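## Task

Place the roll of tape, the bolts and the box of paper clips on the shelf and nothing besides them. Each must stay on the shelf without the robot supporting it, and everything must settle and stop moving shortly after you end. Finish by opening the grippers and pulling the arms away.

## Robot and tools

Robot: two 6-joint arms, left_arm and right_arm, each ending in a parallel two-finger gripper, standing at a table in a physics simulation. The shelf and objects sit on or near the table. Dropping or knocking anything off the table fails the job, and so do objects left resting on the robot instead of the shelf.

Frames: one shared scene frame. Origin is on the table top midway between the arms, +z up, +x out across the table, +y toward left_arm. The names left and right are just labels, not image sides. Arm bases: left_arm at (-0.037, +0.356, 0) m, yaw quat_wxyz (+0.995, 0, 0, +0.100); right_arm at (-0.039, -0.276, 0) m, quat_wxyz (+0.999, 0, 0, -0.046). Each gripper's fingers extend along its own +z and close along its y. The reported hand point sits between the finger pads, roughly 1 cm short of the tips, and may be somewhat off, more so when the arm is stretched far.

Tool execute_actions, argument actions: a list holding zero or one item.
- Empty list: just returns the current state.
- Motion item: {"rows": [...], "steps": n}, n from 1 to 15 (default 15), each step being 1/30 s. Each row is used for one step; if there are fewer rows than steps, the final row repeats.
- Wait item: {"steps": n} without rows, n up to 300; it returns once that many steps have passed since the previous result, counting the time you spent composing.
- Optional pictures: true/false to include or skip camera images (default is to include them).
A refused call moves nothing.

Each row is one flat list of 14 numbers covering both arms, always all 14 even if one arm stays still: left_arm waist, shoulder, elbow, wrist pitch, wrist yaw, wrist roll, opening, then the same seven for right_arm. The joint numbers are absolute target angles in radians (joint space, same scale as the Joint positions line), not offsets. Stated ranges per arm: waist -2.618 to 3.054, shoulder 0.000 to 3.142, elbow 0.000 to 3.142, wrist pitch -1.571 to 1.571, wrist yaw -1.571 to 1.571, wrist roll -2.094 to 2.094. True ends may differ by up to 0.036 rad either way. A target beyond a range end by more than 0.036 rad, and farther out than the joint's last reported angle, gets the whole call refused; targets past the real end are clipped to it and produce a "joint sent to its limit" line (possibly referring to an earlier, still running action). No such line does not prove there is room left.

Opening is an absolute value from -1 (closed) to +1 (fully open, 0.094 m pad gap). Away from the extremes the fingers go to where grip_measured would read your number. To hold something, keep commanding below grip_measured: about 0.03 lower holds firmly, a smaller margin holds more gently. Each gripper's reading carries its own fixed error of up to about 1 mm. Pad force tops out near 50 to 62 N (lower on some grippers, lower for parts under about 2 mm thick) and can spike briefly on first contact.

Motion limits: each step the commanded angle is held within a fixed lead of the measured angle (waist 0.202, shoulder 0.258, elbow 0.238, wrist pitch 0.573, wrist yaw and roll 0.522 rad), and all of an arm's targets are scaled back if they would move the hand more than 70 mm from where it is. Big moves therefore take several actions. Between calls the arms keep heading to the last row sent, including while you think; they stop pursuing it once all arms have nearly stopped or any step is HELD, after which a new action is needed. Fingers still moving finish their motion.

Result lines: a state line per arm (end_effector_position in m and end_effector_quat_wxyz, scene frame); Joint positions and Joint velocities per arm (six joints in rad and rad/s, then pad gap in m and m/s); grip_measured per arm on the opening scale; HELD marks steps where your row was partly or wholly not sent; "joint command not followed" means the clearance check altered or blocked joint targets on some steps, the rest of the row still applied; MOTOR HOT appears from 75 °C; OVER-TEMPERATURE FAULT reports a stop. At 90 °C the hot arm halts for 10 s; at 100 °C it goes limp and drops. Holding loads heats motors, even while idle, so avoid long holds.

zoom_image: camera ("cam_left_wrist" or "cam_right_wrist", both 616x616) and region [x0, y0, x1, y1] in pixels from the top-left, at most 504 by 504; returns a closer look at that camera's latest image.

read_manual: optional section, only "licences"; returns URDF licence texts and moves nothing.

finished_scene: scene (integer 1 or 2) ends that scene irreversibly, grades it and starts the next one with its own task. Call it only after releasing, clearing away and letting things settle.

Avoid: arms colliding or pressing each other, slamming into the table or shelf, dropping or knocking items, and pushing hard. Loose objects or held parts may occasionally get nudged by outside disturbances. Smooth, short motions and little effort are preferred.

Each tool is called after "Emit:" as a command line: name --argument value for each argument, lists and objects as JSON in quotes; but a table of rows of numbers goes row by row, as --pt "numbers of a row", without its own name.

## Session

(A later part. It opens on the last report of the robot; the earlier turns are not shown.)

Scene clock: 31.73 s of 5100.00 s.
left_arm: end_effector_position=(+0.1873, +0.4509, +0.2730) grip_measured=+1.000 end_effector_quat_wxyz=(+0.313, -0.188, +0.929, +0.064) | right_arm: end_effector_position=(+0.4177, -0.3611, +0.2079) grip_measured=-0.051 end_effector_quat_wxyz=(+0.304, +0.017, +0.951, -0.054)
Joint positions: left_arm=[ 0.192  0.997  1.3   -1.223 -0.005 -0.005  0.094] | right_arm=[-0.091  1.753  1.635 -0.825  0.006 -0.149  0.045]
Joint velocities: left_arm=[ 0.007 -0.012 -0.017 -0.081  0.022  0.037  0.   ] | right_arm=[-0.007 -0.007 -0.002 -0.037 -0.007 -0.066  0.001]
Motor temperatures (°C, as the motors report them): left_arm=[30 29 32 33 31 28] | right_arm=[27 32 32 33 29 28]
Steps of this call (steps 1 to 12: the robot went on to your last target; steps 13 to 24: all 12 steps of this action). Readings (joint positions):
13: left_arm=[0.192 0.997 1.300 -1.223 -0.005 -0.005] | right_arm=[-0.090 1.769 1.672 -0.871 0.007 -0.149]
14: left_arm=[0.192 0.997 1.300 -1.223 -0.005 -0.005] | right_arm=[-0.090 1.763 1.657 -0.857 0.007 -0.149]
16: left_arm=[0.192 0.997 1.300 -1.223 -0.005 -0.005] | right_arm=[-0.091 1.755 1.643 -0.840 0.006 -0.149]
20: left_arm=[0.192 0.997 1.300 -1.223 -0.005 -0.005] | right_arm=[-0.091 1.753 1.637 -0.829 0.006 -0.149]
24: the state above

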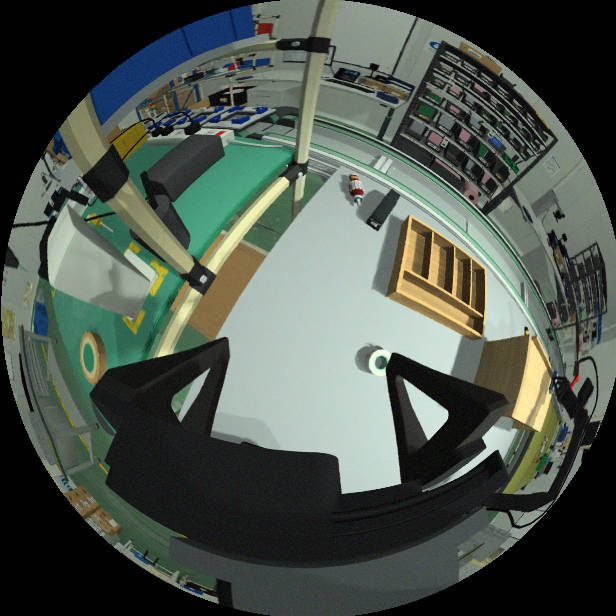

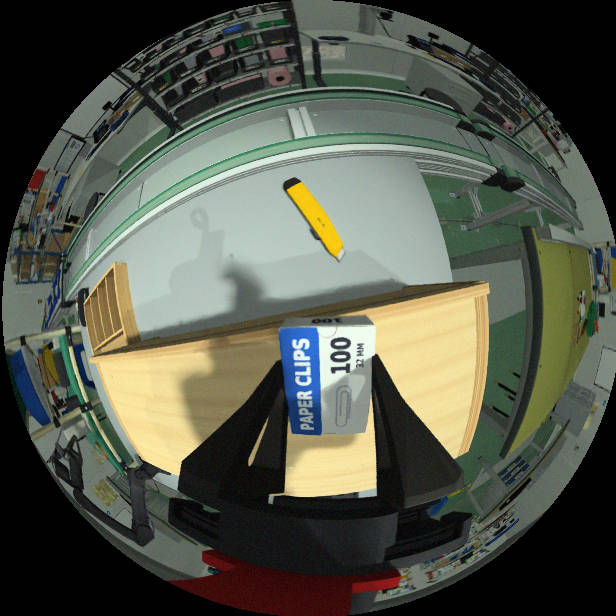

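Contact. Release.

Emit:
execute_actions --actions '[{"rows":[[0.2,1.0,1.3,-1.2,0,0,1,-0.1,1.76,1.64,-0.84,0,-0.15,0.5]],"steps":10}]' --pictures false

Emit:
execute_actions --actions '[{"rows":[[0.2,1.0,1.3,-1.2,0,0,1,-0.1,1.68,1.78,-0.95,0,-0.15,0.5]],"steps":12}]'

Scene clock: 32.97 s of 5100.00 s.
left_arm: end_effector_position=(+0.1873, +0.4509, +0.2730) grip_measured=+1.000 end_effector_quat_wxyz=(+0.313, -0.188, +0.929, +0.064) | right_arm: end_effector_position=(+0.4170, -0.3609, +0.2062) grip_measured=+0.498 end_effector_quat_wxyz=(+0.301, +0.017, +0.952, -0.054)
Joint positions: left_arm=[ 0.192  0.997  1.3   -1.223 -0.005 -0.005  0.094] | right_arm=[-0.091  1.755  1.635 -0.829  0.006 -0.149  0.07 ]
Joint velocities: left_arm=[-0.002  0.002 -0.002 -0.037  0.037 -0.007  0.   ] | right_arm=[-0.012 -0.017 -0.007  0.007 -0.066  0.037  0.001]
Motor temperatures (°C, as the motors report them): left_arm=[30 29 32 33 31 28] | right_arm=[27 32 32 32 29 28]
Steps of this call (steps 1 to 15: the robot went on to your last target; steps 16 to 27: nothing new was sent; steps 28 to 37: all 10 steps of this action). Readings (joint positions):
28: left_arm=[0.192 0.997 1.300 -1.223 -0.005 -0.005] | right_arm=[-0.091 1.753 1.635 -0.823 0.006 -0.149]
29: left_arm=[0.192 0.997 1.300 -1.223 -0.005 -0.005] | right_arm=[-0.091 1.753 1.635 -0.824 0.006 -0.149]
31: left_arm=[0.192 0.997 1.300 -1.223 -0.005 -0.005] | right_arm=[-0.091 1.755 1.635 -0.828 0.006 -0.149]
35: left_arm=[0.192 0.997 1.300 -1.223 -0.005 -0.005] | right_arm=[-0.091 1.755 1.635 -0.829 0.006 -0.149]
37: the state above

Scene clock: 33.37 s of 5100.00 s.
left_arm: end_effector_position=(+0.1873, +0.4509, +0.2730) grip_measured=+1.000 end_effector_quat_wxyz=(+0.313, -0.188, +0.929, +0.064) | right_arm: end_effector_position=(+0.4075, -0.3592, +0.2841) grip_measured=+0.498 end_effector_quat_wxyz=(+0.362, +0.017, +0.930, -0.064)
Joint positions: left_arm=[ 0.192  0.997  1.3   -1.223 -0.005 -0.005  0.094] | right_arm=[-0.091  1.67   1.769 -0.917  0.006 -0.149  0.07 ]
Joint velocities: left_arm=[ 0.002 -0.007 -0.002 -0.066 -0.022  0.022  0.   ] | right_arm=[ 0.002  0.056 -0.002 -0.168  0.095  0.007  0.001]
Motor temperatures (°C, as the motors report them): left_arm=[30 29 32 33 31 28] | right_arm=[27 32 32 33 29 28]
Steps of this call (steps 1 to 12: all 12 steps of this action). Readings (joint positions):
1: left_arm=[0.192 0.997 1.300 -1.223 -0.005 -0.005] | right_arm=[-0.091 1.753 1.654 -0.855 0.006 -0.149]
2: left_arm=[0.192 0.997 1.300 -1.223 -0.005 -0.005] | right_arm=[-0.091 1.752 1.677 -0.884 0.006 -0.149]
4: left_arm=[0.192 0.997 1.300 -1.223 -0.005 -0.005] | right_arm=[-0.091 1.730 1.720 -0.908 0.006 -0.149]
8: left_arm=[0.192 0.997 1.300 -1.223 -0.005 -0.005] | right_arm=[-0.091 1.677 1.765 -0.911 0.006 -0.149]
12: the state above

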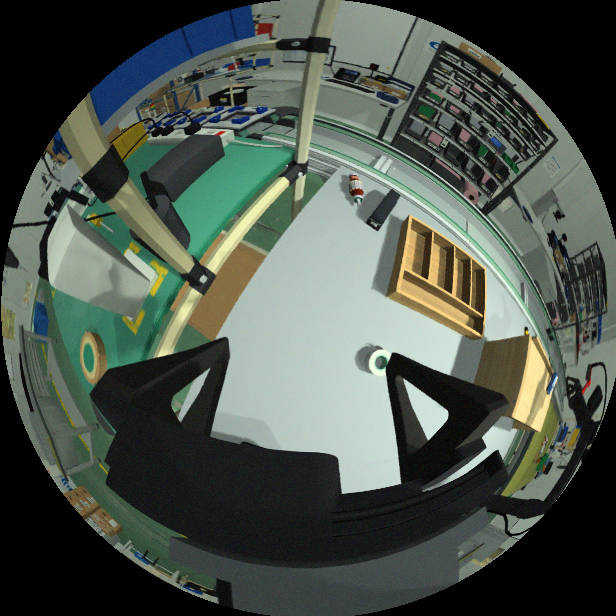

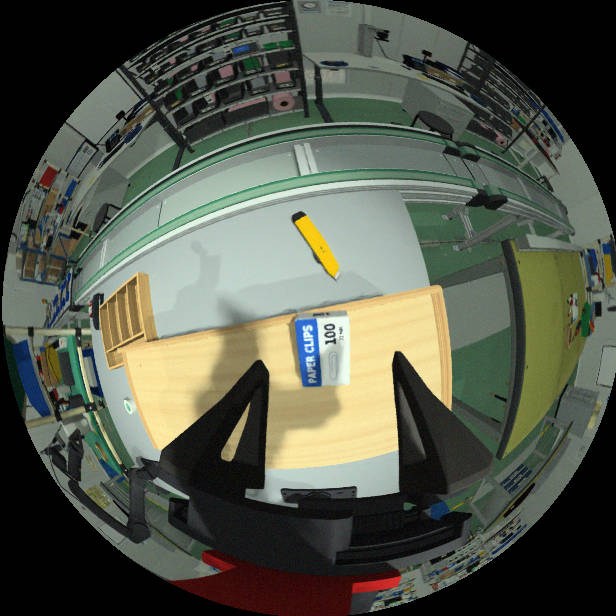

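Emit:
execute_actions --actions '[{"rows":[[0.2,1.0,1.3,-1.2,0,0,1,-0.1,1.4,1.65,-1.1,0,0,1],[0.2,1.0,1.3,-1.2,0,0,1,-0.1,1.2,1.5,-1.2,0,0,1],[0.2,1.0,1.3,-1.2,0,0,1,0,0.9,1.3,-1.3,0,0,1]],"steps":15}]' --pictures false

Emit:
execute_actions --actions '[{"rows":[[0.2,1.0,1.3,-1.2,0,0,1,1.5,0.9,1.2,-1.3,0,0,1]],"steps":15}]' --pictures false

Emit:
execute_actions --actions '[{"steps":45}]'

Scene clock: 34.83 s of 5100.00 s.
left_arm: end_effector_position=(+0.1873, +0.4509, +0.2730) grip_measured=+1.000 end_effector_quat_wxyz=(+0.313, -0.188, +0.929, +0.064) | right_arm: end_effector_position=(+0.1736, -0.2981, +0.2965) grip_measured=+1.000 end_effector_quat_wxyz=(+0.363, +0.040, +0.931, -0.025)
Joint positions: left_arm=[ 0.192  0.997  1.3   -1.223 -0.005 -0.005  0.094] | right_arm=[-0.01   0.868  1.311 -1.27   0.005 -0.019  0.094]
Joint velocities: left_arm=[-0.002 -0.002 -0.007 -0.051 -0.022  0.007  0.   ] | right_arm=[ 0.022 -0.466  0.007 -0.212 -0.037  0.11   0.   ]
Motor temperatures (°C, as the motors report them): left_arm=[30 29 32 33 31 28] | right_arm=[27 32 32 33 29 28]
Steps of this call (steps 1 to 29: the robot went on to your last target; steps 30 to 44: all 15 steps of this action). Readings (joint positions):
30: left_arm=[0.192 0.997 1.300 -1.223 -0.005 -0.005] | right_arm=[-0.091 1.651 1.748 -0.933 0.006 -0.131]
31: left_arm=[0.192 0.997 1.300 -1.223 -0.005 -0.005] | right_arm=[-0.091 1.611 1.698 -0.946 0.006 -0.115]
33: left_arm=[0.192 0.997 1.300 -1.223 -0.005 -0.005] | right_arm=[-0.075 1.510 1.600 -1.015 0.008 -0.092]
37: left_arm=[0.192 0.997 1.300 -1.223 -0.005 -0.005] | right_arm=[-0.022 1.275 1.400 -1.133 0.007 -0.057]
44: the state above

Scene clock: 35.33 s of 5100.00 s.
left_arm: end_effector_position=(+0.1873, +0.4509, +0.2730) grip_measured=+1.000 end_effector_quat_wxyz=(+0.313, -0.188, +0.929, +0.064) | right_arm: end_effector_position=(+0.0733, -0.0966, +0.2476) grip_measured=+1.000 end_effector_quat_wxyz=(+0.251, -0.466, +0.838, +0.137)
Joint positions: left_arm=[ 0.192  0.997  1.3   -1.223 -0.005 -0.005  0.094] | right_arm=[ 1.104  0.912  1.205 -1.284  0.003 -0.005  0.094]
Joint velocities: left_arm=[-0.012  0.002  0.002  0.007 -0.037 -0.037  0.   ] | right_arm=[ 2.161  0.002  0.002  0.007 -0.11   0.022  0.   ]
Motor temperatures (°C, as the motors report them): left_arm=[30 29 32 33 31 28] | right_arm=[27 32 32 33 29 28]
Steps of this call (steps 1 to 15: all 15 steps of this action). Readings (joint positions):
1: left_arm=[0.192 0.997 1.300 -1.223 -0.005 -0.005] | right_arm=[0.032 0.858 1.302 -1.271 0.021 -0.013]
2: left_arm=[0.192 0.997 1.300 -1.223 -0.005 -0.005] | right_arm=[0.108 0.857 1.285 -1.270 0.021 -0.011]
4: left_arm=[0.192 0.997 1.300 -1.223 -0.005 -0.005] | right_arm=[0.261 0.876 1.242 -1.274 0.016 -0.010]
8: left_arm=[0.192 0.997 1.300 -1.223 -0.005 -0.005] | right_arm=[0.567 0.911 1.205 -1.284 0.009 -0.007]
15: the state above

Scene clock: 36.83 s of 5100.00 s.
left_arm: end_effector_position=(+0.1873, +0.4509, +0.2730) grip_measured=+1.000 end_effector_quat_wxyz=(+0.313, -0.188, +0.929, +0.064) | right_arm: end_effector_position=(-0.0048, -0.0682, +0.2470) grip_measured=+1.000 end_effector_quat_wxyz=(-0.215, +0.619, -0.732, -0.185)
Joint positions: left_arm=[ 0.192  0.997  1.3   -1.223 -0.005 -0.005  0.094] | right_arm=[ 1.491  0.912  1.205 -1.289 -0.008 -0.004  0.094]
Joint velocities: left_arm=[ 0.002  0.007 -0.007  0.022  0.066 -0.007  0.   ] | right_arm=[ 0.012  0.012 -0.007  0.007  0.051 -0.037  0.   ]
Motor temperatures (°C, as the motors report them): left_arm=[30 29 32 33 31 28] | right_arm=[27 31 32 33 29 28]
Steps of this call (steps 1 to 30: the robot went on to your last target; steps 31 to 45: nothing new was sent). Readings (joint positions):
1: left_arm=[0.192 0.997 1.300 -1.223 -0.005 -0.005] | right_arm=[1.181 0.912 1.205 -1.284 0.002 -0.005]
2: left_arm=[0.192 0.997 1.300 -1.223 -0.005 -0.005] | right_arm=[1.257 0.912 1.205 -1.284 0.002 -0.004]
4: left_arm=[0.192 0.997 1.300 -1.223 -0.005 -0.005] | right_arm=[1.404 0.912 1.205 -1.284 -0.001 -0.004]
8: left_arm=[0.192 0.997 1.300 -1.223 -0.005 -0.005] | right_arm=[1.490 0.912 1.205 -1.286 -0.008 -0.004]
45: the state above
All arms were judged still, so your last target was given up. Only a new action makes them travel on or press farther. Fingers that are still opening or closing keep moving.

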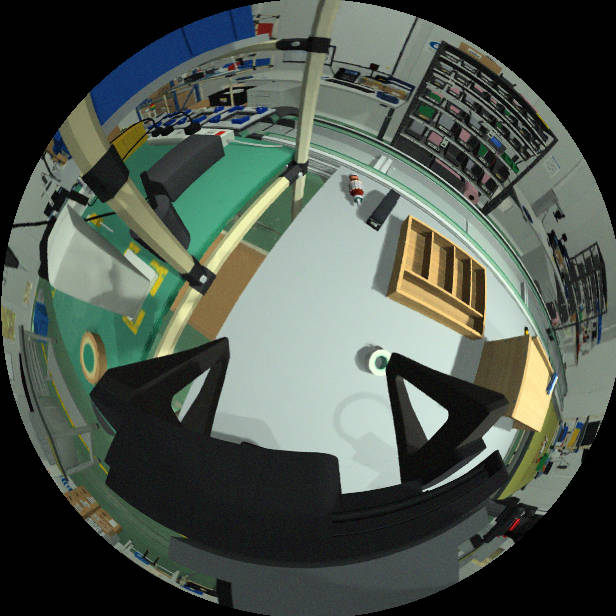

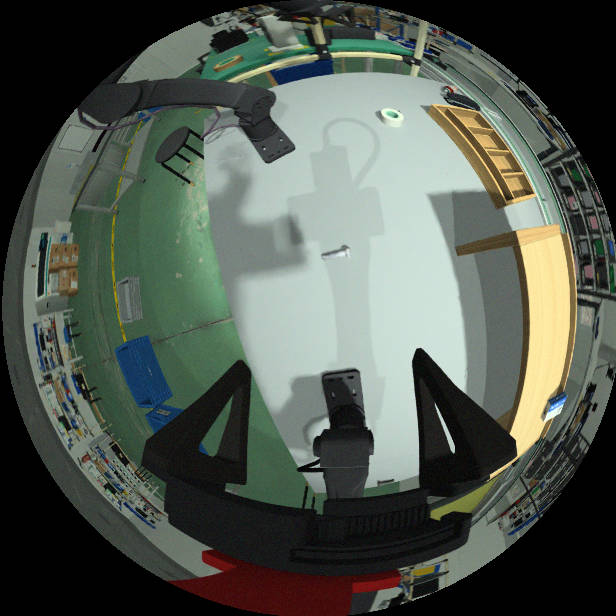

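Emit:
execute_actions --actions '[{"rows":[[0.2,1.0,1.3,-1.2,0,0,1,1.47,1.2,1.1,-1.1,0,0.7,0.3],[0.2,1.0,1.3,-1.2,0,0,1,1.47,1.52,0.95,-0.72,0,1.4,0.3]],"steps":15}]' --pictures false

Emit:
execute_actions --actions '[{"steps":20}]'

Scene clock: 38.63 s of 5100.00 s.
left_arm: end_effector_position=(+0.1873, +0.4509, +0.2730) grip_measured=+1.000 end_effector_quat_wxyz=(+0.313, -0.188, +0.929, +0.064) | right_arm: end_effector_position=(+0.0131, +0.0143, +0.0456) grip_measured=+0.302 end_effector_quat_wxyz=(+0.023, -0.126, +0.988, +0.086)
Joint positions: left_arm=[ 0.192  0.997  1.3   -1.223 -0.005 -0.005  0.094] | right_arm=[ 1.479  1.557  0.941 -0.776 -0.009  1.133  0.061]
Joint velocities: left_arm=[-0.012  0.007  0.012 -0.037 -0.037  0.051  0.   ] | right_arm=[-0.022 -0.125 -0.002  0.081 -0.007  1.736 -0.001]
Motor temperatures (°C, as the motors report them): left_arm=[30 29 32 34 31 28] | right_arm=[27 31 32 33 29 28]
Steps of this call (steps 1 to 39: nothing new was sent; steps 40 to 54: all 15 steps of this action). Readings (joint positions):
40: left_arm=[0.192 0.997 1.300 -1.223 -0.005 -0.005] | right_arm=[1.491 0.931 1.202 -1.280 -0.009 0.059]
41: left_arm=[0.192 0.997 1.300 -1.223 -0.005 -0.005] | right_arm=[1.489 0.958 1.187 -1.234 -0.009 0.115]
43: left_arm=[0.192 0.997 1.300 -1.223 -0.005 -0.005] | right_arm=[1.488 1.042 1.129 -1.114 -0.009 0.224]
47: left_arm=[0.192 0.997 1.300 -1.223 -0.005 -0.005] | right_arm=[1.487 1.291 1.032 -0.925 -0.009 0.498]
54: the state above

Scene clock: 39.30 s of 5100.00 s.
left_arm: end_effector_position=(+0.1873, +0.4509, +0.2730) grip_measured=+1.000 end_effector_quat_wxyz=(+0.313, -0.188, +0.929, +0.064) | right_arm: end_effector_position=(+0.0159, +0.0287, +0.0551) grip_measured=+0.302 end_effector_quat_wxyz=(+0.019, +0.002, +0.992, +0.127)
Joint positions: left_arm=[ 0.192  0.997  1.3   -1.223 -0.005 -0.005  0.094] | right_arm=[ 1.479  1.533  0.941 -0.722 -0.009  1.392  0.061]
Joint velocities: left_arm=[-0.002 -0.002  0.002 -0.022 -0.007  0.037  0.   ] | right_arm=[-0.002  0.007 -0.007  0.007  0.051  0.007 -0.   ]
Motor temperatures (°C, as the motors report them): left_arm=[30 29 32 34 31 28] | right_arm=[27 31 32 33 29 28]
Steps of this call (steps 1 to 20: the robot went on to your last target). Readings (joint positions):
1: left_arm=[0.192 0.997 1.300 -1.223 -0.005 -0.005] | right_arm=[1.479 1.552 0.941 -0.769 -0.009 1.186]
2: left_arm=[0.192 0.997 1.300 -1.223 -0.005 -0.005] | right_arm=[1.479 1.546 0.941 -0.759 -0.009 1.228]
4: left_arm=[0.192 0.997 1.300 -1.223 -0.005 -0.005] | right_arm=[1.479 1.536 0.941 -0.745 -0.009 1.288]
8: left_arm=[0.192 0.997 1.300 -1.223 -0.005 -0.005] | right_arm=[1.479 1.533 0.941 -0.730 -0.009 1.351]
20: the state above

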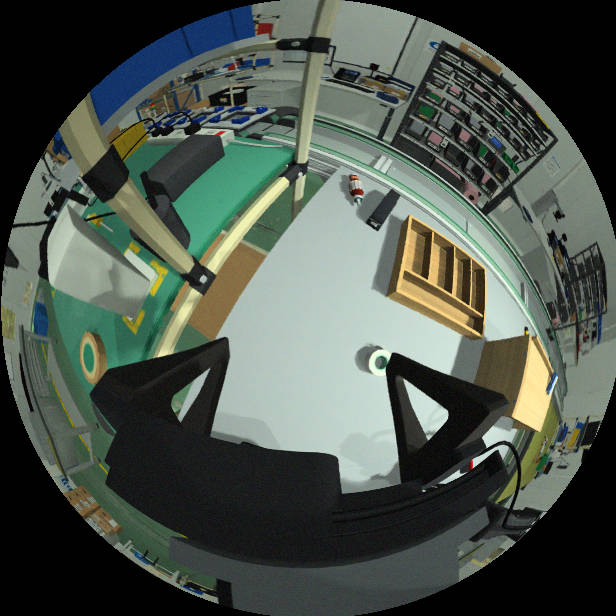

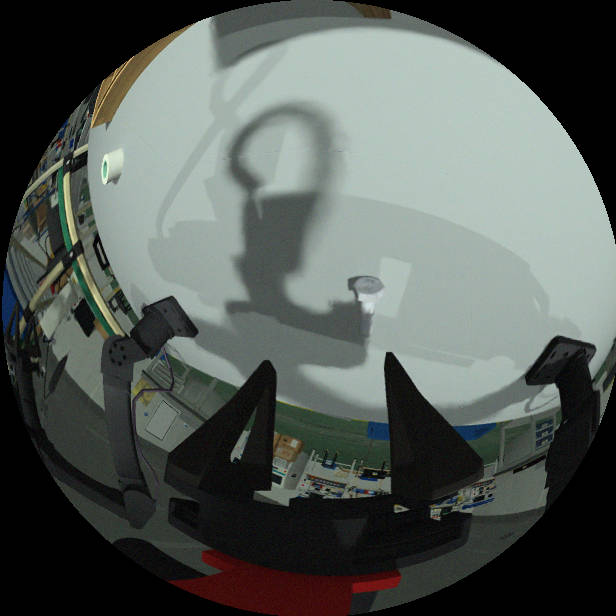

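Emit:
execute_actions --actions '[{"rows":[[0.2,1.0,1.3,-1.2,0,0,1,1.41,1.49,0.785,-0.595,0,1.4,0.3]],"steps":15}]'

Scene clock: 41.07 s of 5100.00 s.
left_arm: end_effector_position=(+0.1873, +0.4509, +0.2730) grip_measured=+1.000 end_effector_quat_wxyz=(+0.313, -0.188, +0.929, +0.064) | right_arm: end_effector_position=(+0.0303, +0.0057, +0.0277) grip_measured=+0.302 end_effector_quat_wxyz=(+0.022, +0.036, +0.991, +0.127)
Joint positions: left_arm=[ 0.192  0.997  1.3   -1.223 -0.005 -0.005  0.094] | right_arm=[ 1.414  1.502  0.792 -0.602 -0.011  1.396  0.061]
Joint velocities: left_arm=[ 0.002  0.007  0.007  0.037  0.051 -0.007  0.   ] | right_arm=[-0.007  0.002 -0.002  0.095 -0.066 -0.051 -0.001]
Motor temperatures (°C, as the motors report them): left_arm=[30 29 32 34 31 28] | right_arm=[27 31 32 32 29 28]
Steps of this call (steps 1 to 15: the robot went on to your last target; steps 16 to 38: nothing new was sent; steps 39 to 53: all 15 steps of this action). Readings (joint positions):
39: left_arm=[0.192 0.997 1.300 -1.223 -0.005 -0.005] | right_arm=[1.471 1.525 0.918 -0.688 -0.012 1.395]
40: left_arm=[0.192 0.997 1.300 -1.223 -0.005 -0.005] | right_arm=[1.455 1.512 0.883 -0.653 -0.013 1.395]
42: left_arm=[0.192 0.997 1.300 -1.223 -0.005 -0.005] | right_arm=[1.424 1.502 0.827 -0.635 -0.012 1.395]
46: left_arm=[0.192 0.997 1.300 -1.223 -0.005 -0.005] | right_arm=[1.414 1.502 0.792 -0.632 -0.011 1.396]
53: the state above

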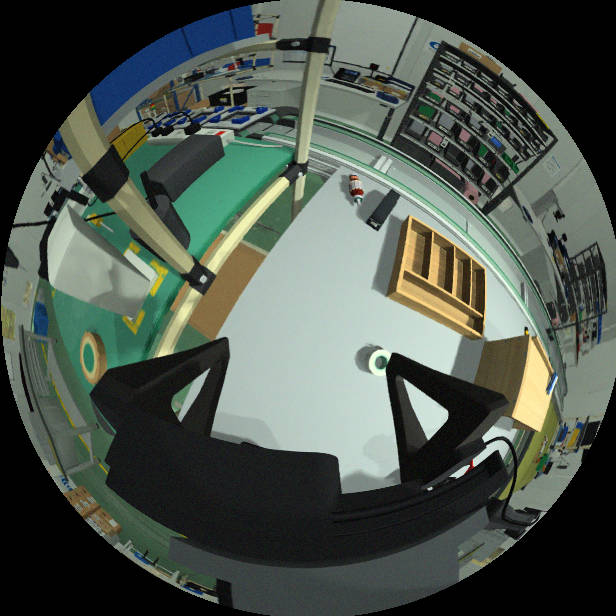

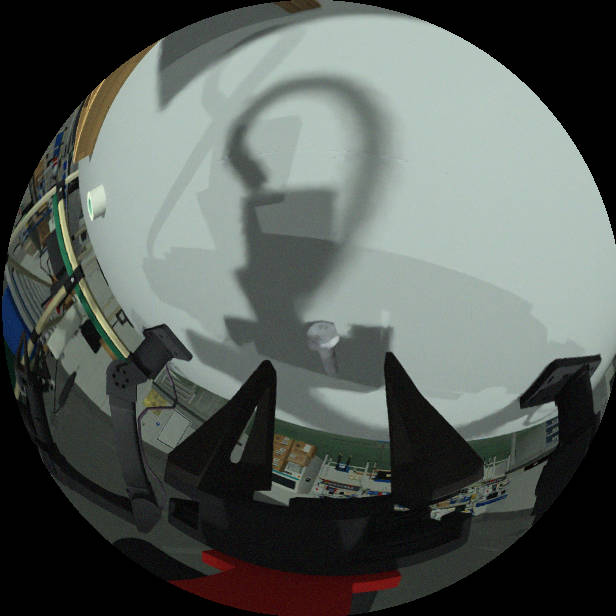

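Emit:
execute_actions --actions '[{"rows":[[0.2,1.0,1.3,-1.2,0,0,1,1.38,1.52,0.765,-0.54,0,1.4,0.3],[0.2,1.0,1.3,-1.2,0,0,1,1.38,1.545,0.75,-0.5,0,1.4,0.3]],"steps":15}]'

Scene clock: 42.57 s of 5100.00 s.
left_arm: end_effector_position=(+0.1873, +0.4509, +0.2730) grip_measured=+1.000 end_effector_quat_wxyz=(+0.313, -0.188, +0.929, +0.064) | right_arm: end_effector_position=(+0.0404, +0.0145, +0.0173) grip_measured=+0.302 end_effector_quat_wxyz=(+0.027, +0.049, +0.988, +0.145)
Joint positions: left_arm=[ 0.192  0.997  1.3   -1.223 -0.005 -0.005  0.094] | right_arm=[ 1.388  1.538  0.768 -0.505 -0.012  1.396  0.061]
Joint velocities: left_arm=[-0.002 -0.002  0.007 -0.007 -0.051  0.022  0.   ] | right_arm=[-0.002 -0.022 -0.022  0.081 -0.007  0.007  0.   ]
Motor temperatures (°C, as the motors report them): left_arm=[30 29 32 34 31 28] | right_arm=[27 31 32 32 29 28]
Steps of this call (steps 1 to 15: the robot went on to your last target; steps 16 to 30: nothing new was sent; steps 31 to 45: all 15 steps of this action). Readings (joint positions):
31: left_arm=[0.192 0.997 1.300 -1.223 -0.005 -0.005] | right_arm=[1.410 1.502 0.791 -0.590 -0.012 1.396]
32: left_arm=[0.192 0.997 1.300 -1.223 -0.005 -0.005] | right_arm=[1.404 1.506 0.787 -0.574 -0.012 1.396]
34: left_arm=[0.192 0.997 1.300 -1.223 -0.005 -0.005] | right_arm=[1.392 1.522 0.781 -0.543 -0.012 1.396]
38: left_arm=[0.192 0.997 1.300 -1.223 -0.005 -0.005] | right_arm=[1.388 1.538 0.770 -0.520 -0.012 1.396]
45: the state above

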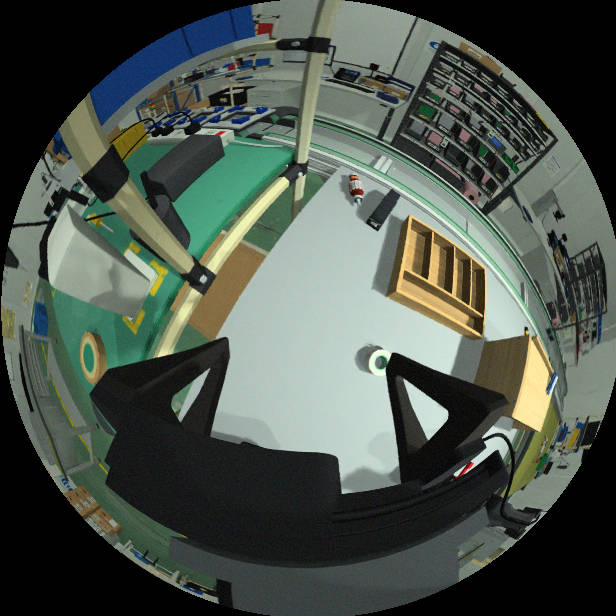

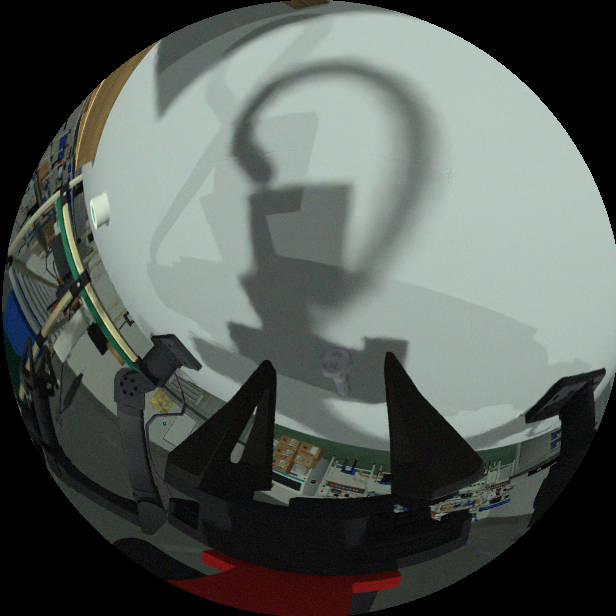

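Good. Lower a bit and close.

Emit:
execute_actions --actions '[{"rows":[[0.2,1.0,1.3,-1.2,0,0,1,1.38,1.54,0.725,-0.48,0,1.4,0.3],[0.2,1.0,1.3,-1.2,0,0,1,1.38,1.54,0.725,-0.48,0,1.4,0.3],[0.2,1.0,1.3,-1.2,0,0,1,1.38,1.54,0.725,-0.48,0,1.4,0.3],[0.2,1.0,1.3,-1.2,0,0,1,1.38,1.54,0.725,-0.48,0,1.4,0.3],[0.2,1.0,1.3,-1.2,0,0,1,1.38,1.54,0.725,-0.48,0,1.4,0.3],[0.2,1.0,1.3,-1.2,0,0,1,1.38,1.54,0.725,-0.48,0,1.4,-0.9]],"steps":15}]'

Scene clock: 44.23 s of 5100.00 s.
left_arm: end_effector_position=(+0.1873, +0.4509, +0.2730) grip_measured=+1.000 end_effector_quat_wxyz=(+0.313, -0.188, +0.929, +0.064) | right_arm: end_effector_position=(+0.0430, +0.0167, +0.0190) grip_measured=-0.897 end_effector_quat_wxyz=(+0.033, +0.051, +0.985, +0.159)
Joint positions: left_arm=[ 0.192  0.997  1.3   -1.223 -0.005 -0.005  0.094] | right_arm=[ 1.385  1.522  0.75  -0.472 -0.006  1.397  0.005]
Joint velocities: left_arm=[-0.012  0.012  0.002  0.022 -0.022 -0.051  0.   ] | right_arm=[-0.007  0.007 -0.002  0.022 -0.007  0.081 -0.001]
Motor temperatures (°C, as the motors report them): left_arm=[30 29 32 34 31 28] | right_arm=[27 31 32 32 29 28]
Steps of this call (steps 1 to 15: the robot went on to your last target; steps 16 to 35: nothing new was sent; steps 36 to 50: all 15 steps of this action). Readings (joint positions):
36: left_arm=[0.192 0.997 1.300 -1.223 -0.005 -0.005] | right_arm=[1.388 1.538 0.765 -0.496 -0.012 1.396]
37: left_arm=[0.192 0.997 1.300 -1.223 -0.005 -0.005] | right_arm=[1.388 1.538 0.761 -0.490 -0.012 1.396]
39: left_arm=[0.192 0.997 1.300 -1.223 -0.005 -0.005] | right_arm=[1.388 1.538 0.751 -0.487 -0.012 1.396]
43: left_arm=[0.192 0.997 1.300 -1.223 -0.005 -0.005] | right_arm=[1.388 1.538 0.750 -0.482 -0.012 1.397]
50: the state above

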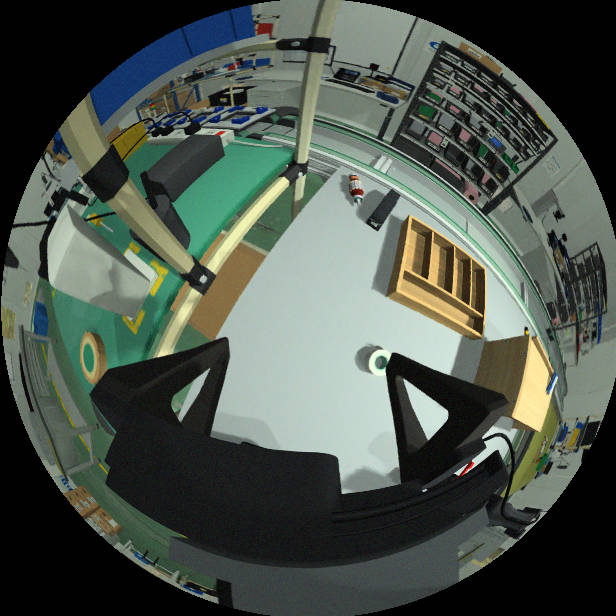

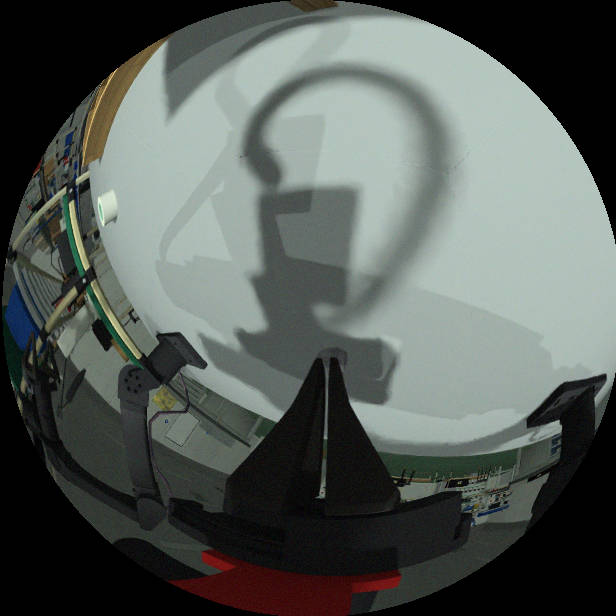

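Emit:
execute_actions --actions '[{"rows":[[0.2,1.0,1.3,-1.2,0,0,1,1.38,1.53,0.76,-0.5,0,1.4,0.2],[0.2,1.0,1.3,-1.2,0,0,1,1.38,1.53,0.76,-0.5,0,1.4,0.2],[0.2,1.0,1.3,-1.2,0,0,1,1.38,1.53,0.76,-0.5,0,1.4,0.2],[0.2,1.0,1.3,-1.2,0,0,1,1.38,1.53,0.76,-0.5,0,1.4,0.2],[0.2,1.0,1.3,-1.2,0,0,1,1.38,1.53,0.76,-0.5,0,1.4,0.2],[0.2,1.0,1.3,-1.2,0,0,1,1.37,1.57,0.71,-0.46,0,1.4,0.2]],"steps":15}]'

Scene clock: 45.80 s of 5100.00 s.
left_arm: end_effector_position=(+0.1873, +0.4509, +0.2730) grip_measured=+1.000 end_effector_quat_wxyz=(+0.313, -0.188, +0.929, +0.064) | right_arm: end_effector_position=(+0.0438, +0.0151, +0.0125) grip_measured=+0.198 end_effector_quat_wxyz=(+0.031, +0.054, +0.986, +0.152)
Joint positions: left_arm=[ 0.192  0.997  1.3   -1.223 -0.005 -0.005  0.094] | right_arm=[ 1.38   1.543  0.744 -0.46  -0.008  1.398  0.056]
Joint velocities: left_arm=[ 0.002 -0.002 -0.012 -0.125 -0.007  0.007  0.   ] | right_arm=[-0.002 -0.022 -0.002 -0.095  0.022 -0.007 -0.001]
Motor temperatures (°C, as the motors report them): left_arm=[30 29 32 34 31 28] | right_arm=[27 31 32 32 29 28]
Steps of this call (steps 1 to 15: the robot went on to your last target; steps 16 to 32: nothing new was sent; steps 33 to 47: all 15 steps of this action). Readings (joint positions):
33: left_arm=[0.192 0.997 1.300 -1.223 -0.005 -0.005] | right_arm=[1.385 1.522 0.750 -0.473 -0.006 1.397]
34: left_arm=[0.192 0.997 1.300 -1.223 -0.005 -0.005] | right_arm=[1.385 1.522 0.750 -0.474 -0.006 1.397]
36: left_arm=[0.192 0.997 1.300 -1.223 -0.005 -0.005] | right_arm=[1.385 1.522 0.750 -0.478 -0.006 1.397]
40: left_arm=[0.192 0.997 1.300 -1.223 -0.005 -0.005] | right_arm=[1.381 1.543 0.744 -0.465 -0.007 1.398]
47: the state above

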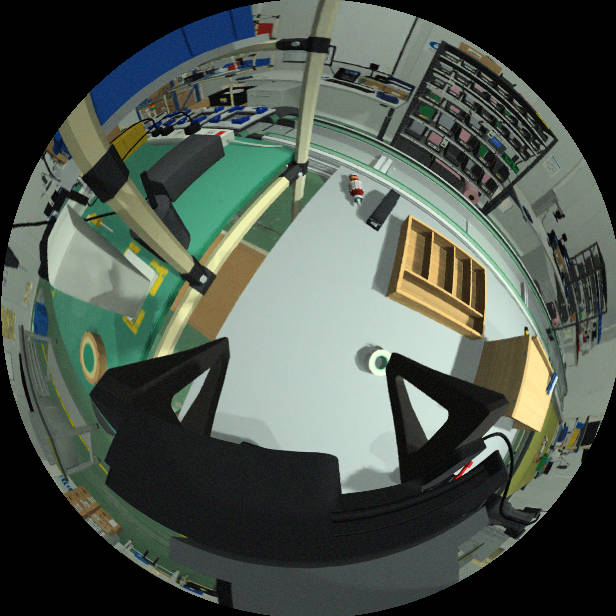

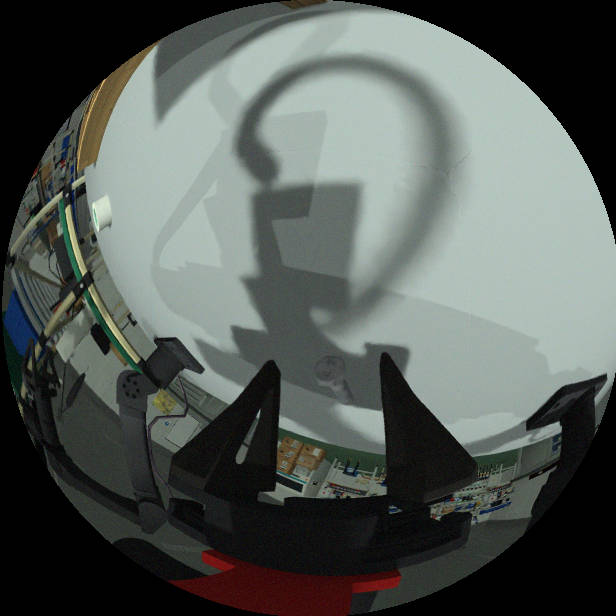

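Emit:
execute_actions --actions '[{"rows":[[0.2,1.0,1.3,-1.2,0,0,1,1.36,1.6,0.9,-0.65,0,1.4,0.2],[0.2,1.0,1.3,-1.2,0,0,1,1.36,1.6,0.9,-0.65,0,1.4,0.2],[0.2,1.0,1.3,-1.2,0,0,1,1.36,1.65,0.97,-0.75,0,1.4,0.2],[0.2,1.0,1.3,-1.2,0,0,1,1.36,1.65,0.97,-0.75,0,1.4,0.2],[0.2,1.0,1.3,-1.2,0,0,1,1.36,1.7,1.0,-0.79,0,1.4,0.2]],"steps":15}]'

Scene clock: 47.83 s of 5100.00 s.
left_arm: end_effector_position=(+0.1873, +0.4509, +0.2730) grip_measured=+1.000 end_effector_quat_wxyz=(+0.313, -0.188, +0.929, +0.064) | right_arm: end_effector_position=(+0.0474, +0.0153, +0.0203) grip_measured=+0.198 end_effector_quat_wxyz=(+0.009, +0.061, +0.997, +0.054)
Joint positions: left_arm=[ 0.192  0.997  1.3   -1.223 -0.005 -0.005  0.094] | right_arm=[ 1.369  1.692  0.985 -0.756 -0.008  1.399  0.056]
Joint velocities: left_arm=[-0.002  0.007  0.012 -0.051 -0.081 -0.037  0.   ] | right_arm=[-0.002 -0.017 -0.007 -0.139  0.051  0.037 -0.   ]
Motor temperatures (°C, as the motors report them): left_arm=[30 29 32 34 31 28] | right_arm=[27 31 32 32 29 28]
Steps of this call (steps 1 to 15: the robot went on to your last target; steps 16 to 46: nothing new was sent; steps 47 to 61: all 15 steps of this action). Readings (joint positions):
47: left_arm=[0.192 0.997 1.300 -1.223 -0.005 -0.005] | right_arm=[1.379 1.551 0.769 -0.498 -0.008 1.398]
48: left_arm=[0.192 0.997 1.300 -1.223 -0.005 -0.005] | right_arm=[1.376 1.568 0.805 -0.538 -0.008 1.399]
50: left_arm=[0.192 0.997 1.300 -1.223 -0.005 -0.005] | right_arm=[1.371 1.614 0.893 -0.610 -0.008 1.399]
54: left_arm=[0.192 0.997 1.300 -1.223 -0.005 -0.005] | right_arm=[1.369 1.680 0.985 -0.677 -0.008 1.399]
61: the state above

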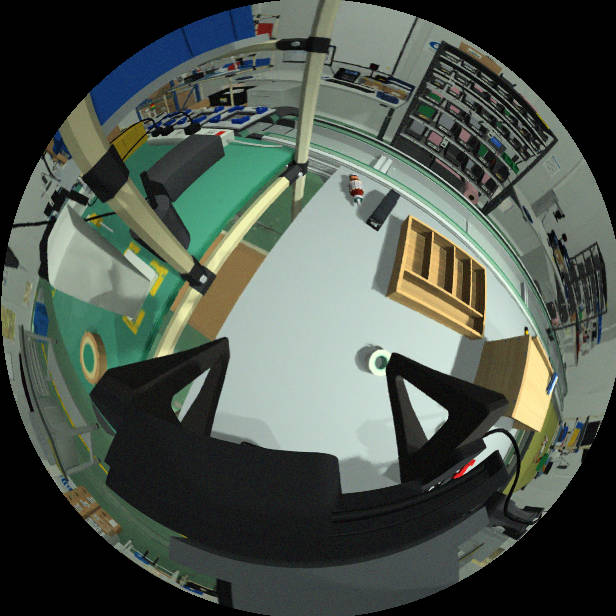

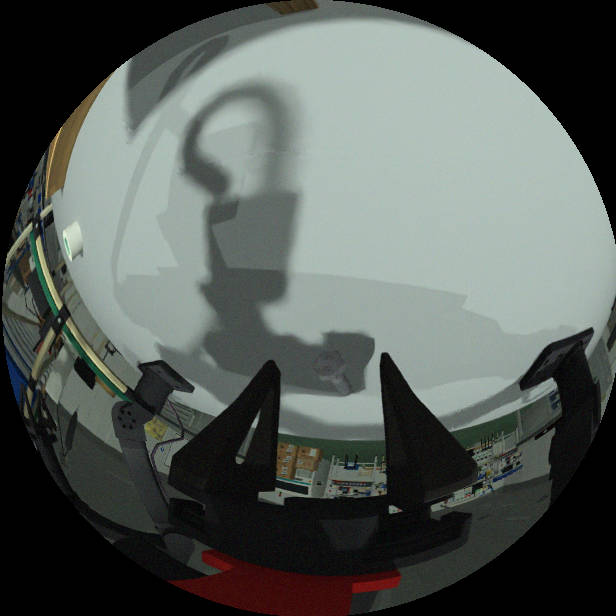

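Lower, then close.

Emit:
execute_actions --actions '[{"rows":[[0.2,1.0,1.3,-1.2,0,0,1,1.36,1.74,0.97,-0.78,0,1.4,0.2]],"steps":12}]' --pictures false

Emit:
execute_actions --actions '[{"rows":[[0.2,1.0,1.3,-1.2,0,0,1,1.36,1.74,0.97,-0.78,0,1.4,-0.9]],"steps":15}]'

Scene clock: 48.83 s of 5100.00 s.
left_arm: end_effector_position=(+0.1873, +0.4509, +0.2730) grip_measured=+1.000 end_effector_quat_wxyz=(+0.313, -0.188, +0.929, +0.064) | right_arm: end_effector_position=(+0.0450, +0.0074, +0.0081) grip_measured=+0.198 end_effector_quat_wxyz=(+0.002, +0.061, +0.998, +0.025)
Joint positions: left_arm=[ 0.192  0.997  1.3   -1.223 -0.005 -0.005  0.094] | right_arm=[ 1.369  1.734  0.985 -0.771 -0.008  1.399  0.056]
Joint velocities: left_arm=[-0.007  0.002  0.007  0.051  0.007 -0.022  0.   ] | right_arm=[-0.012 -0.007  0.002 -0.066 -0.022 -0.007 -0.   ]
Motor temperatures (°C, as the motors report them): left_arm=[30 29 32 34 31 28] | right_arm=[27 31 32 32 29 28]
Steps of this call (steps 1 to 18: the robot went on to your last target; steps 19 to 30: all 12 steps of this action). Readings (joint positions):
19: left_arm=[0.192 0.997 1.300 -1.223 -0.005 -0.005] | right_arm=[1.369 1.696 0.985 -0.773 -0.008 1.399]
20: left_arm=[0.192 0.997 1.300 -1.223 -0.005 -0.005] | right_arm=[1.369 1.703 0.985 -0.771 -0.008 1.399]
22: left_arm=[0.192 0.997 1.300 -1.223 -0.005 -0.005] | right_arm=[1.369 1.722 0.985 -0.771 -0.008 1.399]
26: left_arm=[0.192 0.997 1.300 -1.223 -0.005 -0.005] | right_arm=[1.369 1.734 0.985 -0.771 -0.008 1.399]
30: the state above

Scene clock: 49.33 s of 5100.00 s.
left_arm: end_effector_position=(+0.1873, +0.4509, +0.2730) grip_measured=+1.000 end_effector_quat_wxyz=(+0.313, -0.188, +0.929, +0.064) | right_arm: end_effector_position=(+0.0450, +0.0075, +0.0081) grip_measured=-0.898 end_effector_quat_wxyz=(+0.002, +0.061, +0.998, +0.026)
Joint positions: left_arm=[ 0.192  0.997  1.3   -1.223 -0.005 -0.005  0.094] | right_arm=[ 1.369  1.734  0.985 -0.771 -0.008  1.399  0.005]
Joint velocities: left_arm=[ 0.002  0.007 -0.002 -0.037 -0.066  0.007  0.   ] | right_arm=[ 0.007 -0.002 -0.022  0.007  0.037 -0.081  0.   ]
Motor temperatures (°C, as the motors report them): left_arm=[30 29 32 34 31 28] | right_arm=[27 31 32 32 29 28]
Steps of this call (steps 1 to 15: all 15 steps of this action). Readings (joint positions):
1: left_arm=[0.192 0.997 1.300 -1.223 -0.005 -0.005] | right_arm=[1.369 1.734 0.985 -0.771 -0.008 1.399]
2: left_arm=[0.192 0.997 1.300 -1.223 -0.005 -0.005] | right_arm=[1.369 1.734 0.985 -0.771 -0.008 1.399]
4: left_arm=[0.192 0.997 1.300 -1.223 -0.005 -0.005] | right_arm=[1.369 1.734 0.985 -0.771 -0.008 1.399]
8: left_arm=[0.192 0.997 1.300 -1.223 -0.005 -0.005] | right_arm=[1.369 1.734 0.985 -0.771 -0.008 1.399]
15: the state above

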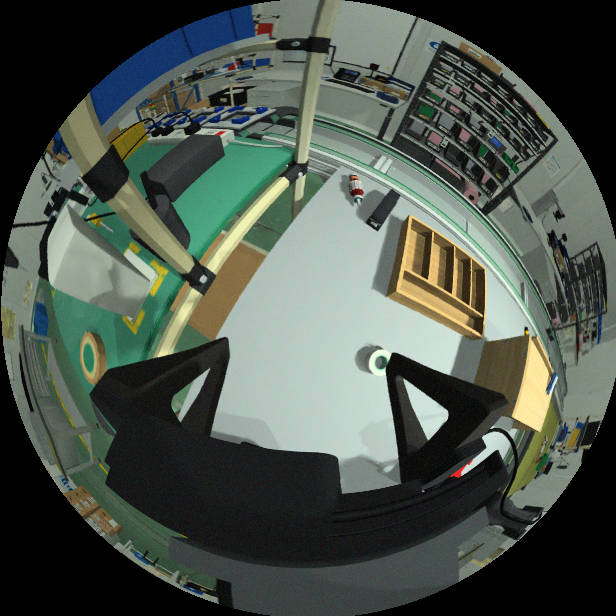

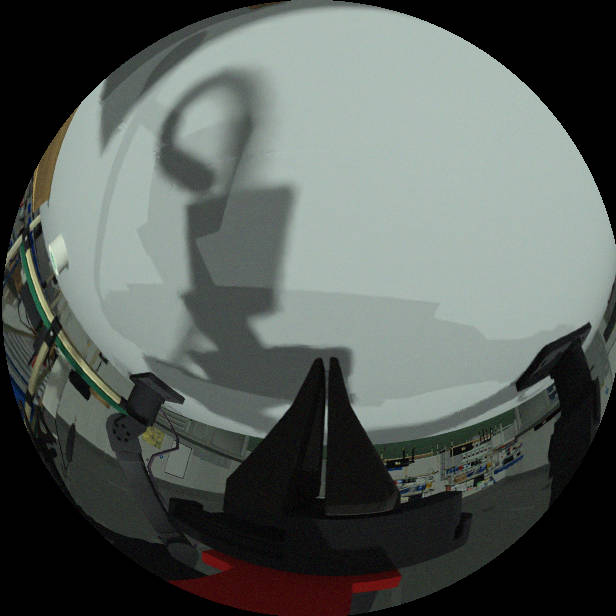

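Emit:
execute_actions --actions '[{"rows":[[0.2,1.0,1.3,-1.2,0,0,1,1.36,1.74,0.97,-0.78,0,1.4,-0.99]],"steps":8}]' --pictures false

Emit:
execute_actions --actions '[{"rows":[[0.2,1.0,1.3,-1.2,0,0,1,1.36,1.62,1.0,-0.8,0,1.4,-0.99]],"steps":12}]'

Scene clock: 50.60 s of 5100.00 s.
left_arm: end_effector_position=(+0.1873, +0.4509, +0.2730) grip_measured=+1.000 end_effector_quat_wxyz=(+0.313, -0.188, +0.929, +0.064) | right_arm: end_effector_position=(+0.0450, +0.0075, +0.0081) grip_measured=-0.988 end_effector_quat_wxyz=(+0.002, +0.061, +0.998, +0.026)
Joint positions: left_arm=[ 0.192  0.997  1.3   -1.223 -0.005 -0.005  0.094] | right_arm=[ 1.369  1.734  0.985 -0.771 -0.008  1.399  0.001]
Joint velocities: left_arm=[-0.007 -0.007  0.002  0.051 -0.125 -0.066  0.   ] | right_arm=[ 0.002 -0.002 -0.002  0.051 -0.007 -0.022  0.   ]
Motor temperatures (°C, as the motors report them): left_arm=[30 29 32 34 31 28] | right_arm=[27 31 32 32 29 28]
Steps of this call (steps 1 to 15: the robot went on to your last target; steps 16 to 30: nothing new was sent; steps 31 to 38: all 8 steps of this action). Readings (joint positions):
31: left_arm=[0.192 0.997 1.300 -1.223 -0.005 -0.005] | right_arm=[1.369 1.734 0.985 -0.771 -0.008 1.399]
32: left_arm=[0.192 0.997 1.300 -1.223 -0.005 -0.005] | right_arm=[1.369 1.734 0.985 -0.771 -0.008 1.399]
34: left_arm=[0.192 0.997 1.300 -1.223 -0.005 -0.005] | right_arm=[1.369 1.734 0.985 -0.771 -0.008 1.399]
38: the state above

Scene clock: 51.00 s of 5100.00 s.
left_arm: end_effector_position=(+0.1873, +0.4509, +0.2730) grip_measured=+1.000 end_effector_quat_wxyz=(+0.313, -0.188, +0.929, +0.064) | right_arm: end_effector_position=(+0.0472, +0.0146, +0.0401) grip_measured=-0.988 end_effector_quat_wxyz=(+0.014, +0.061, +0.995, +0.075)
Joint positions: left_arm=[ 0.192  0.997  1.3   -1.223 -0.005 -0.005  0.094] | right_arm=[ 1.369  1.619  0.985 -0.785 -0.008  1.399  0.001]
Joint velocities: left_arm=[ 0.002  0.007 -0.007  0.066 -0.066 -0.007  0.   ] | right_arm=[-0.007 -0.017  0.007 -0.066 -0.022  0.066 -0.001]
Motor temperatures (°C, as the motors report them): left_arm=[30 29 32 34 31 28] | right_arm=[27 31 32 32 29 28]
Steps of this call (steps 1 to 12: all 12 steps of this action). Readings (joint positions):
1: left_arm=[0.192 0.997 1.300 -1.223 -0.005 -0.005] | right_arm=[1.369 1.723 0.985 -0.772 -0.008 1.399]
2: left_arm=[0.192 0.997 1.300 -1.223 -0.005 -0.005] | right_arm=[1.369 1.703 0.985 -0.781 -0.008 1.399]
4: left_arm=[0.192 0.997 1.300 -1.223 -0.005 -0.005] | right_arm=[1.369 1.652 0.985 -0.783 -0.008 1.399]
8: left_arm=[0.192 0.997 1.300 -1.223 -0.005 -0.005] | right_arm=[1.369 1.619 0.985 -0.783 -0.008 1.399]
12: the state above

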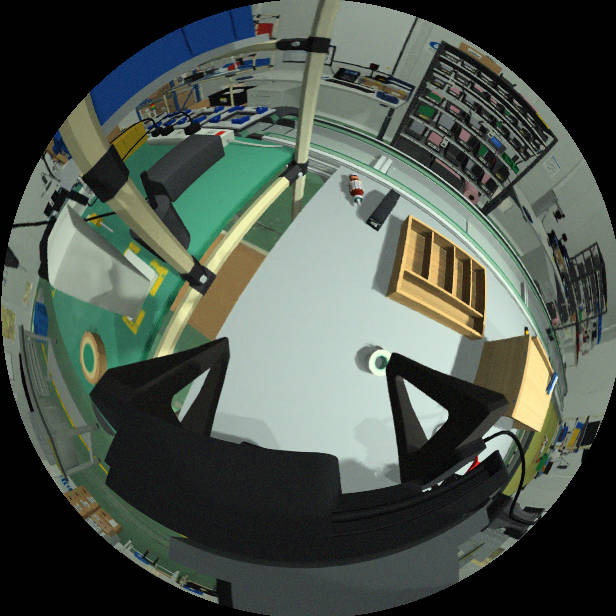

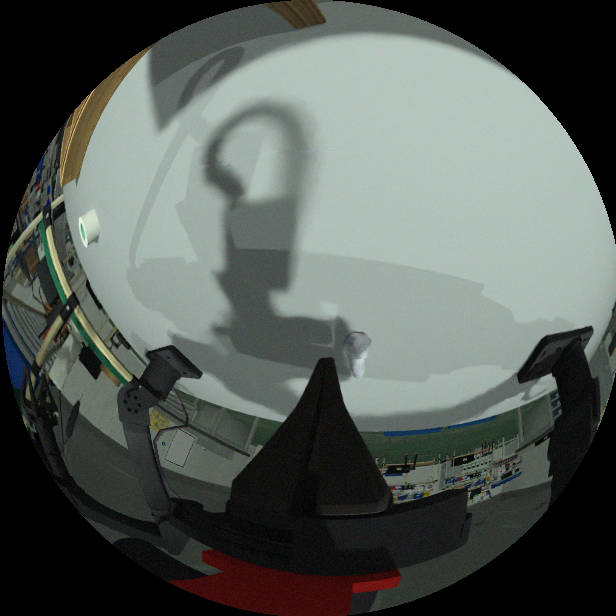

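Emit:
execute_actions --actions '[{"rows":[[0.2,1.0,1.3,-1.2,0,0,1,1.42,1.62,0.97,-0.82,0,1.4,0.6],[0.2,1.0,1.3,-1.2,0,0,1,1.42,1.62,0.97,-0.82,0,1.4,0.6],[0.2,1.0,1.3,-1.2,0,0,1,1.42,1.62,0.97,-0.82,0,1.4,0.6],[0.2,1.0,1.3,-1.2,0,0,1,1.42,1.62,0.97,-0.82,0,1.4,0.6],[0.2,1.0,1.3,-1.2,0,0,1,1.42,1.62,0.95,-0.82,0,1.4,0.6],[0.2,1.0,1.3,-1.2,0,0,1,1.42,1.69,0.92,-0.78,0,1.4,0.6]],"steps":15}]'

Scene clock: 52.47 s of 5100.00 s.
left_arm: end_effector_position=(+0.1873, +0.4509, +0.2730) grip_measured=+1.000 end_effector_quat_wxyz=(+0.313, -0.188, +0.929, +0.064) | right_arm: end_effector_position=(+0.0279, -0.0060, +0.0072) grip_measured=+0.598 end_effector_quat_wxyz=(+0.000, +0.038, +0.999, +0.016)
Joint positions: left_arm=[ 0.192  0.997  1.3   -1.223 -0.005 -0.005  0.094] | right_arm=[ 1.415  1.691  0.931 -0.779 -0.006  1.399  0.075]
Joint velocities: left_arm=[ 0.007  0.007  0.007  0.037 -0.007 -0.007  0.   ] | right_arm=[ 0.017  0.002  0.002  0.066 -0.037  0.022  0.   ]
Motor temperatures (°C, as the motors report them): left_arm=[30 29 32 34 31 28] | right_arm=[27 31 32 32 29 28]
Steps of this call (steps 1 to 15: the robot went on to your last target; steps 16 to 29: nothing new was sent; steps 30 to 44: all 15 steps of this action). Readings (joint positions):
30: left_arm=[0.192 0.997 1.300 -1.223 -0.005 -0.005] | right_arm=[1.374 1.619 0.985 -0.787 -0.006 1.399]
31: left_arm=[0.192 0.997 1.300 -1.223 -0.005 -0.005] | right_arm=[1.384 1.619 0.985 -0.790 -0.006 1.399]
33: left_arm=[0.192 0.997 1.300 -1.223 -0.005 -0.005] | right_arm=[1.406 1.619 0.985 -0.795 -0.006 1.399]
37: left_arm=[0.192 0.997 1.300 -1.223 -0.005 -0.005] | right_arm=[1.415 1.652 0.963 -0.780 -0.006 1.399]
44: the state above

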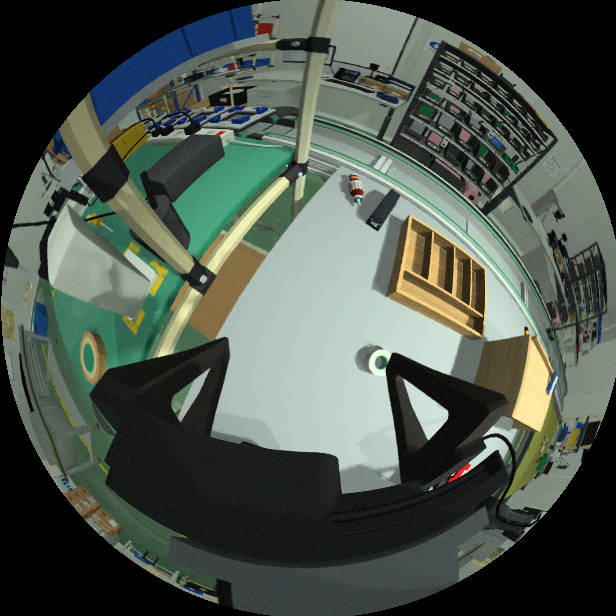

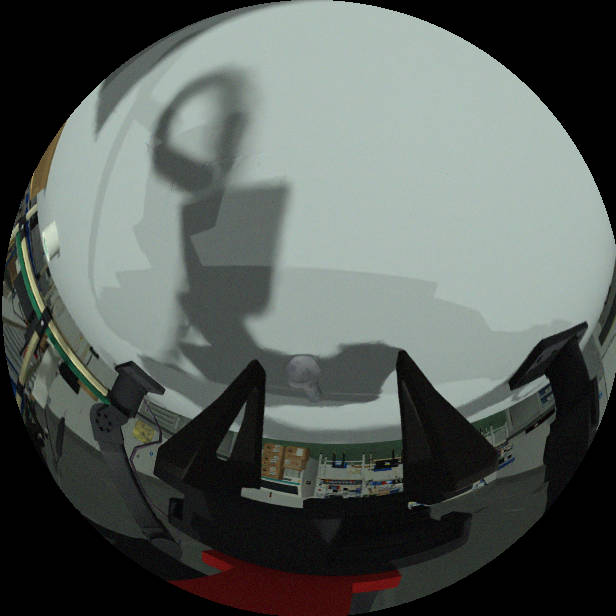

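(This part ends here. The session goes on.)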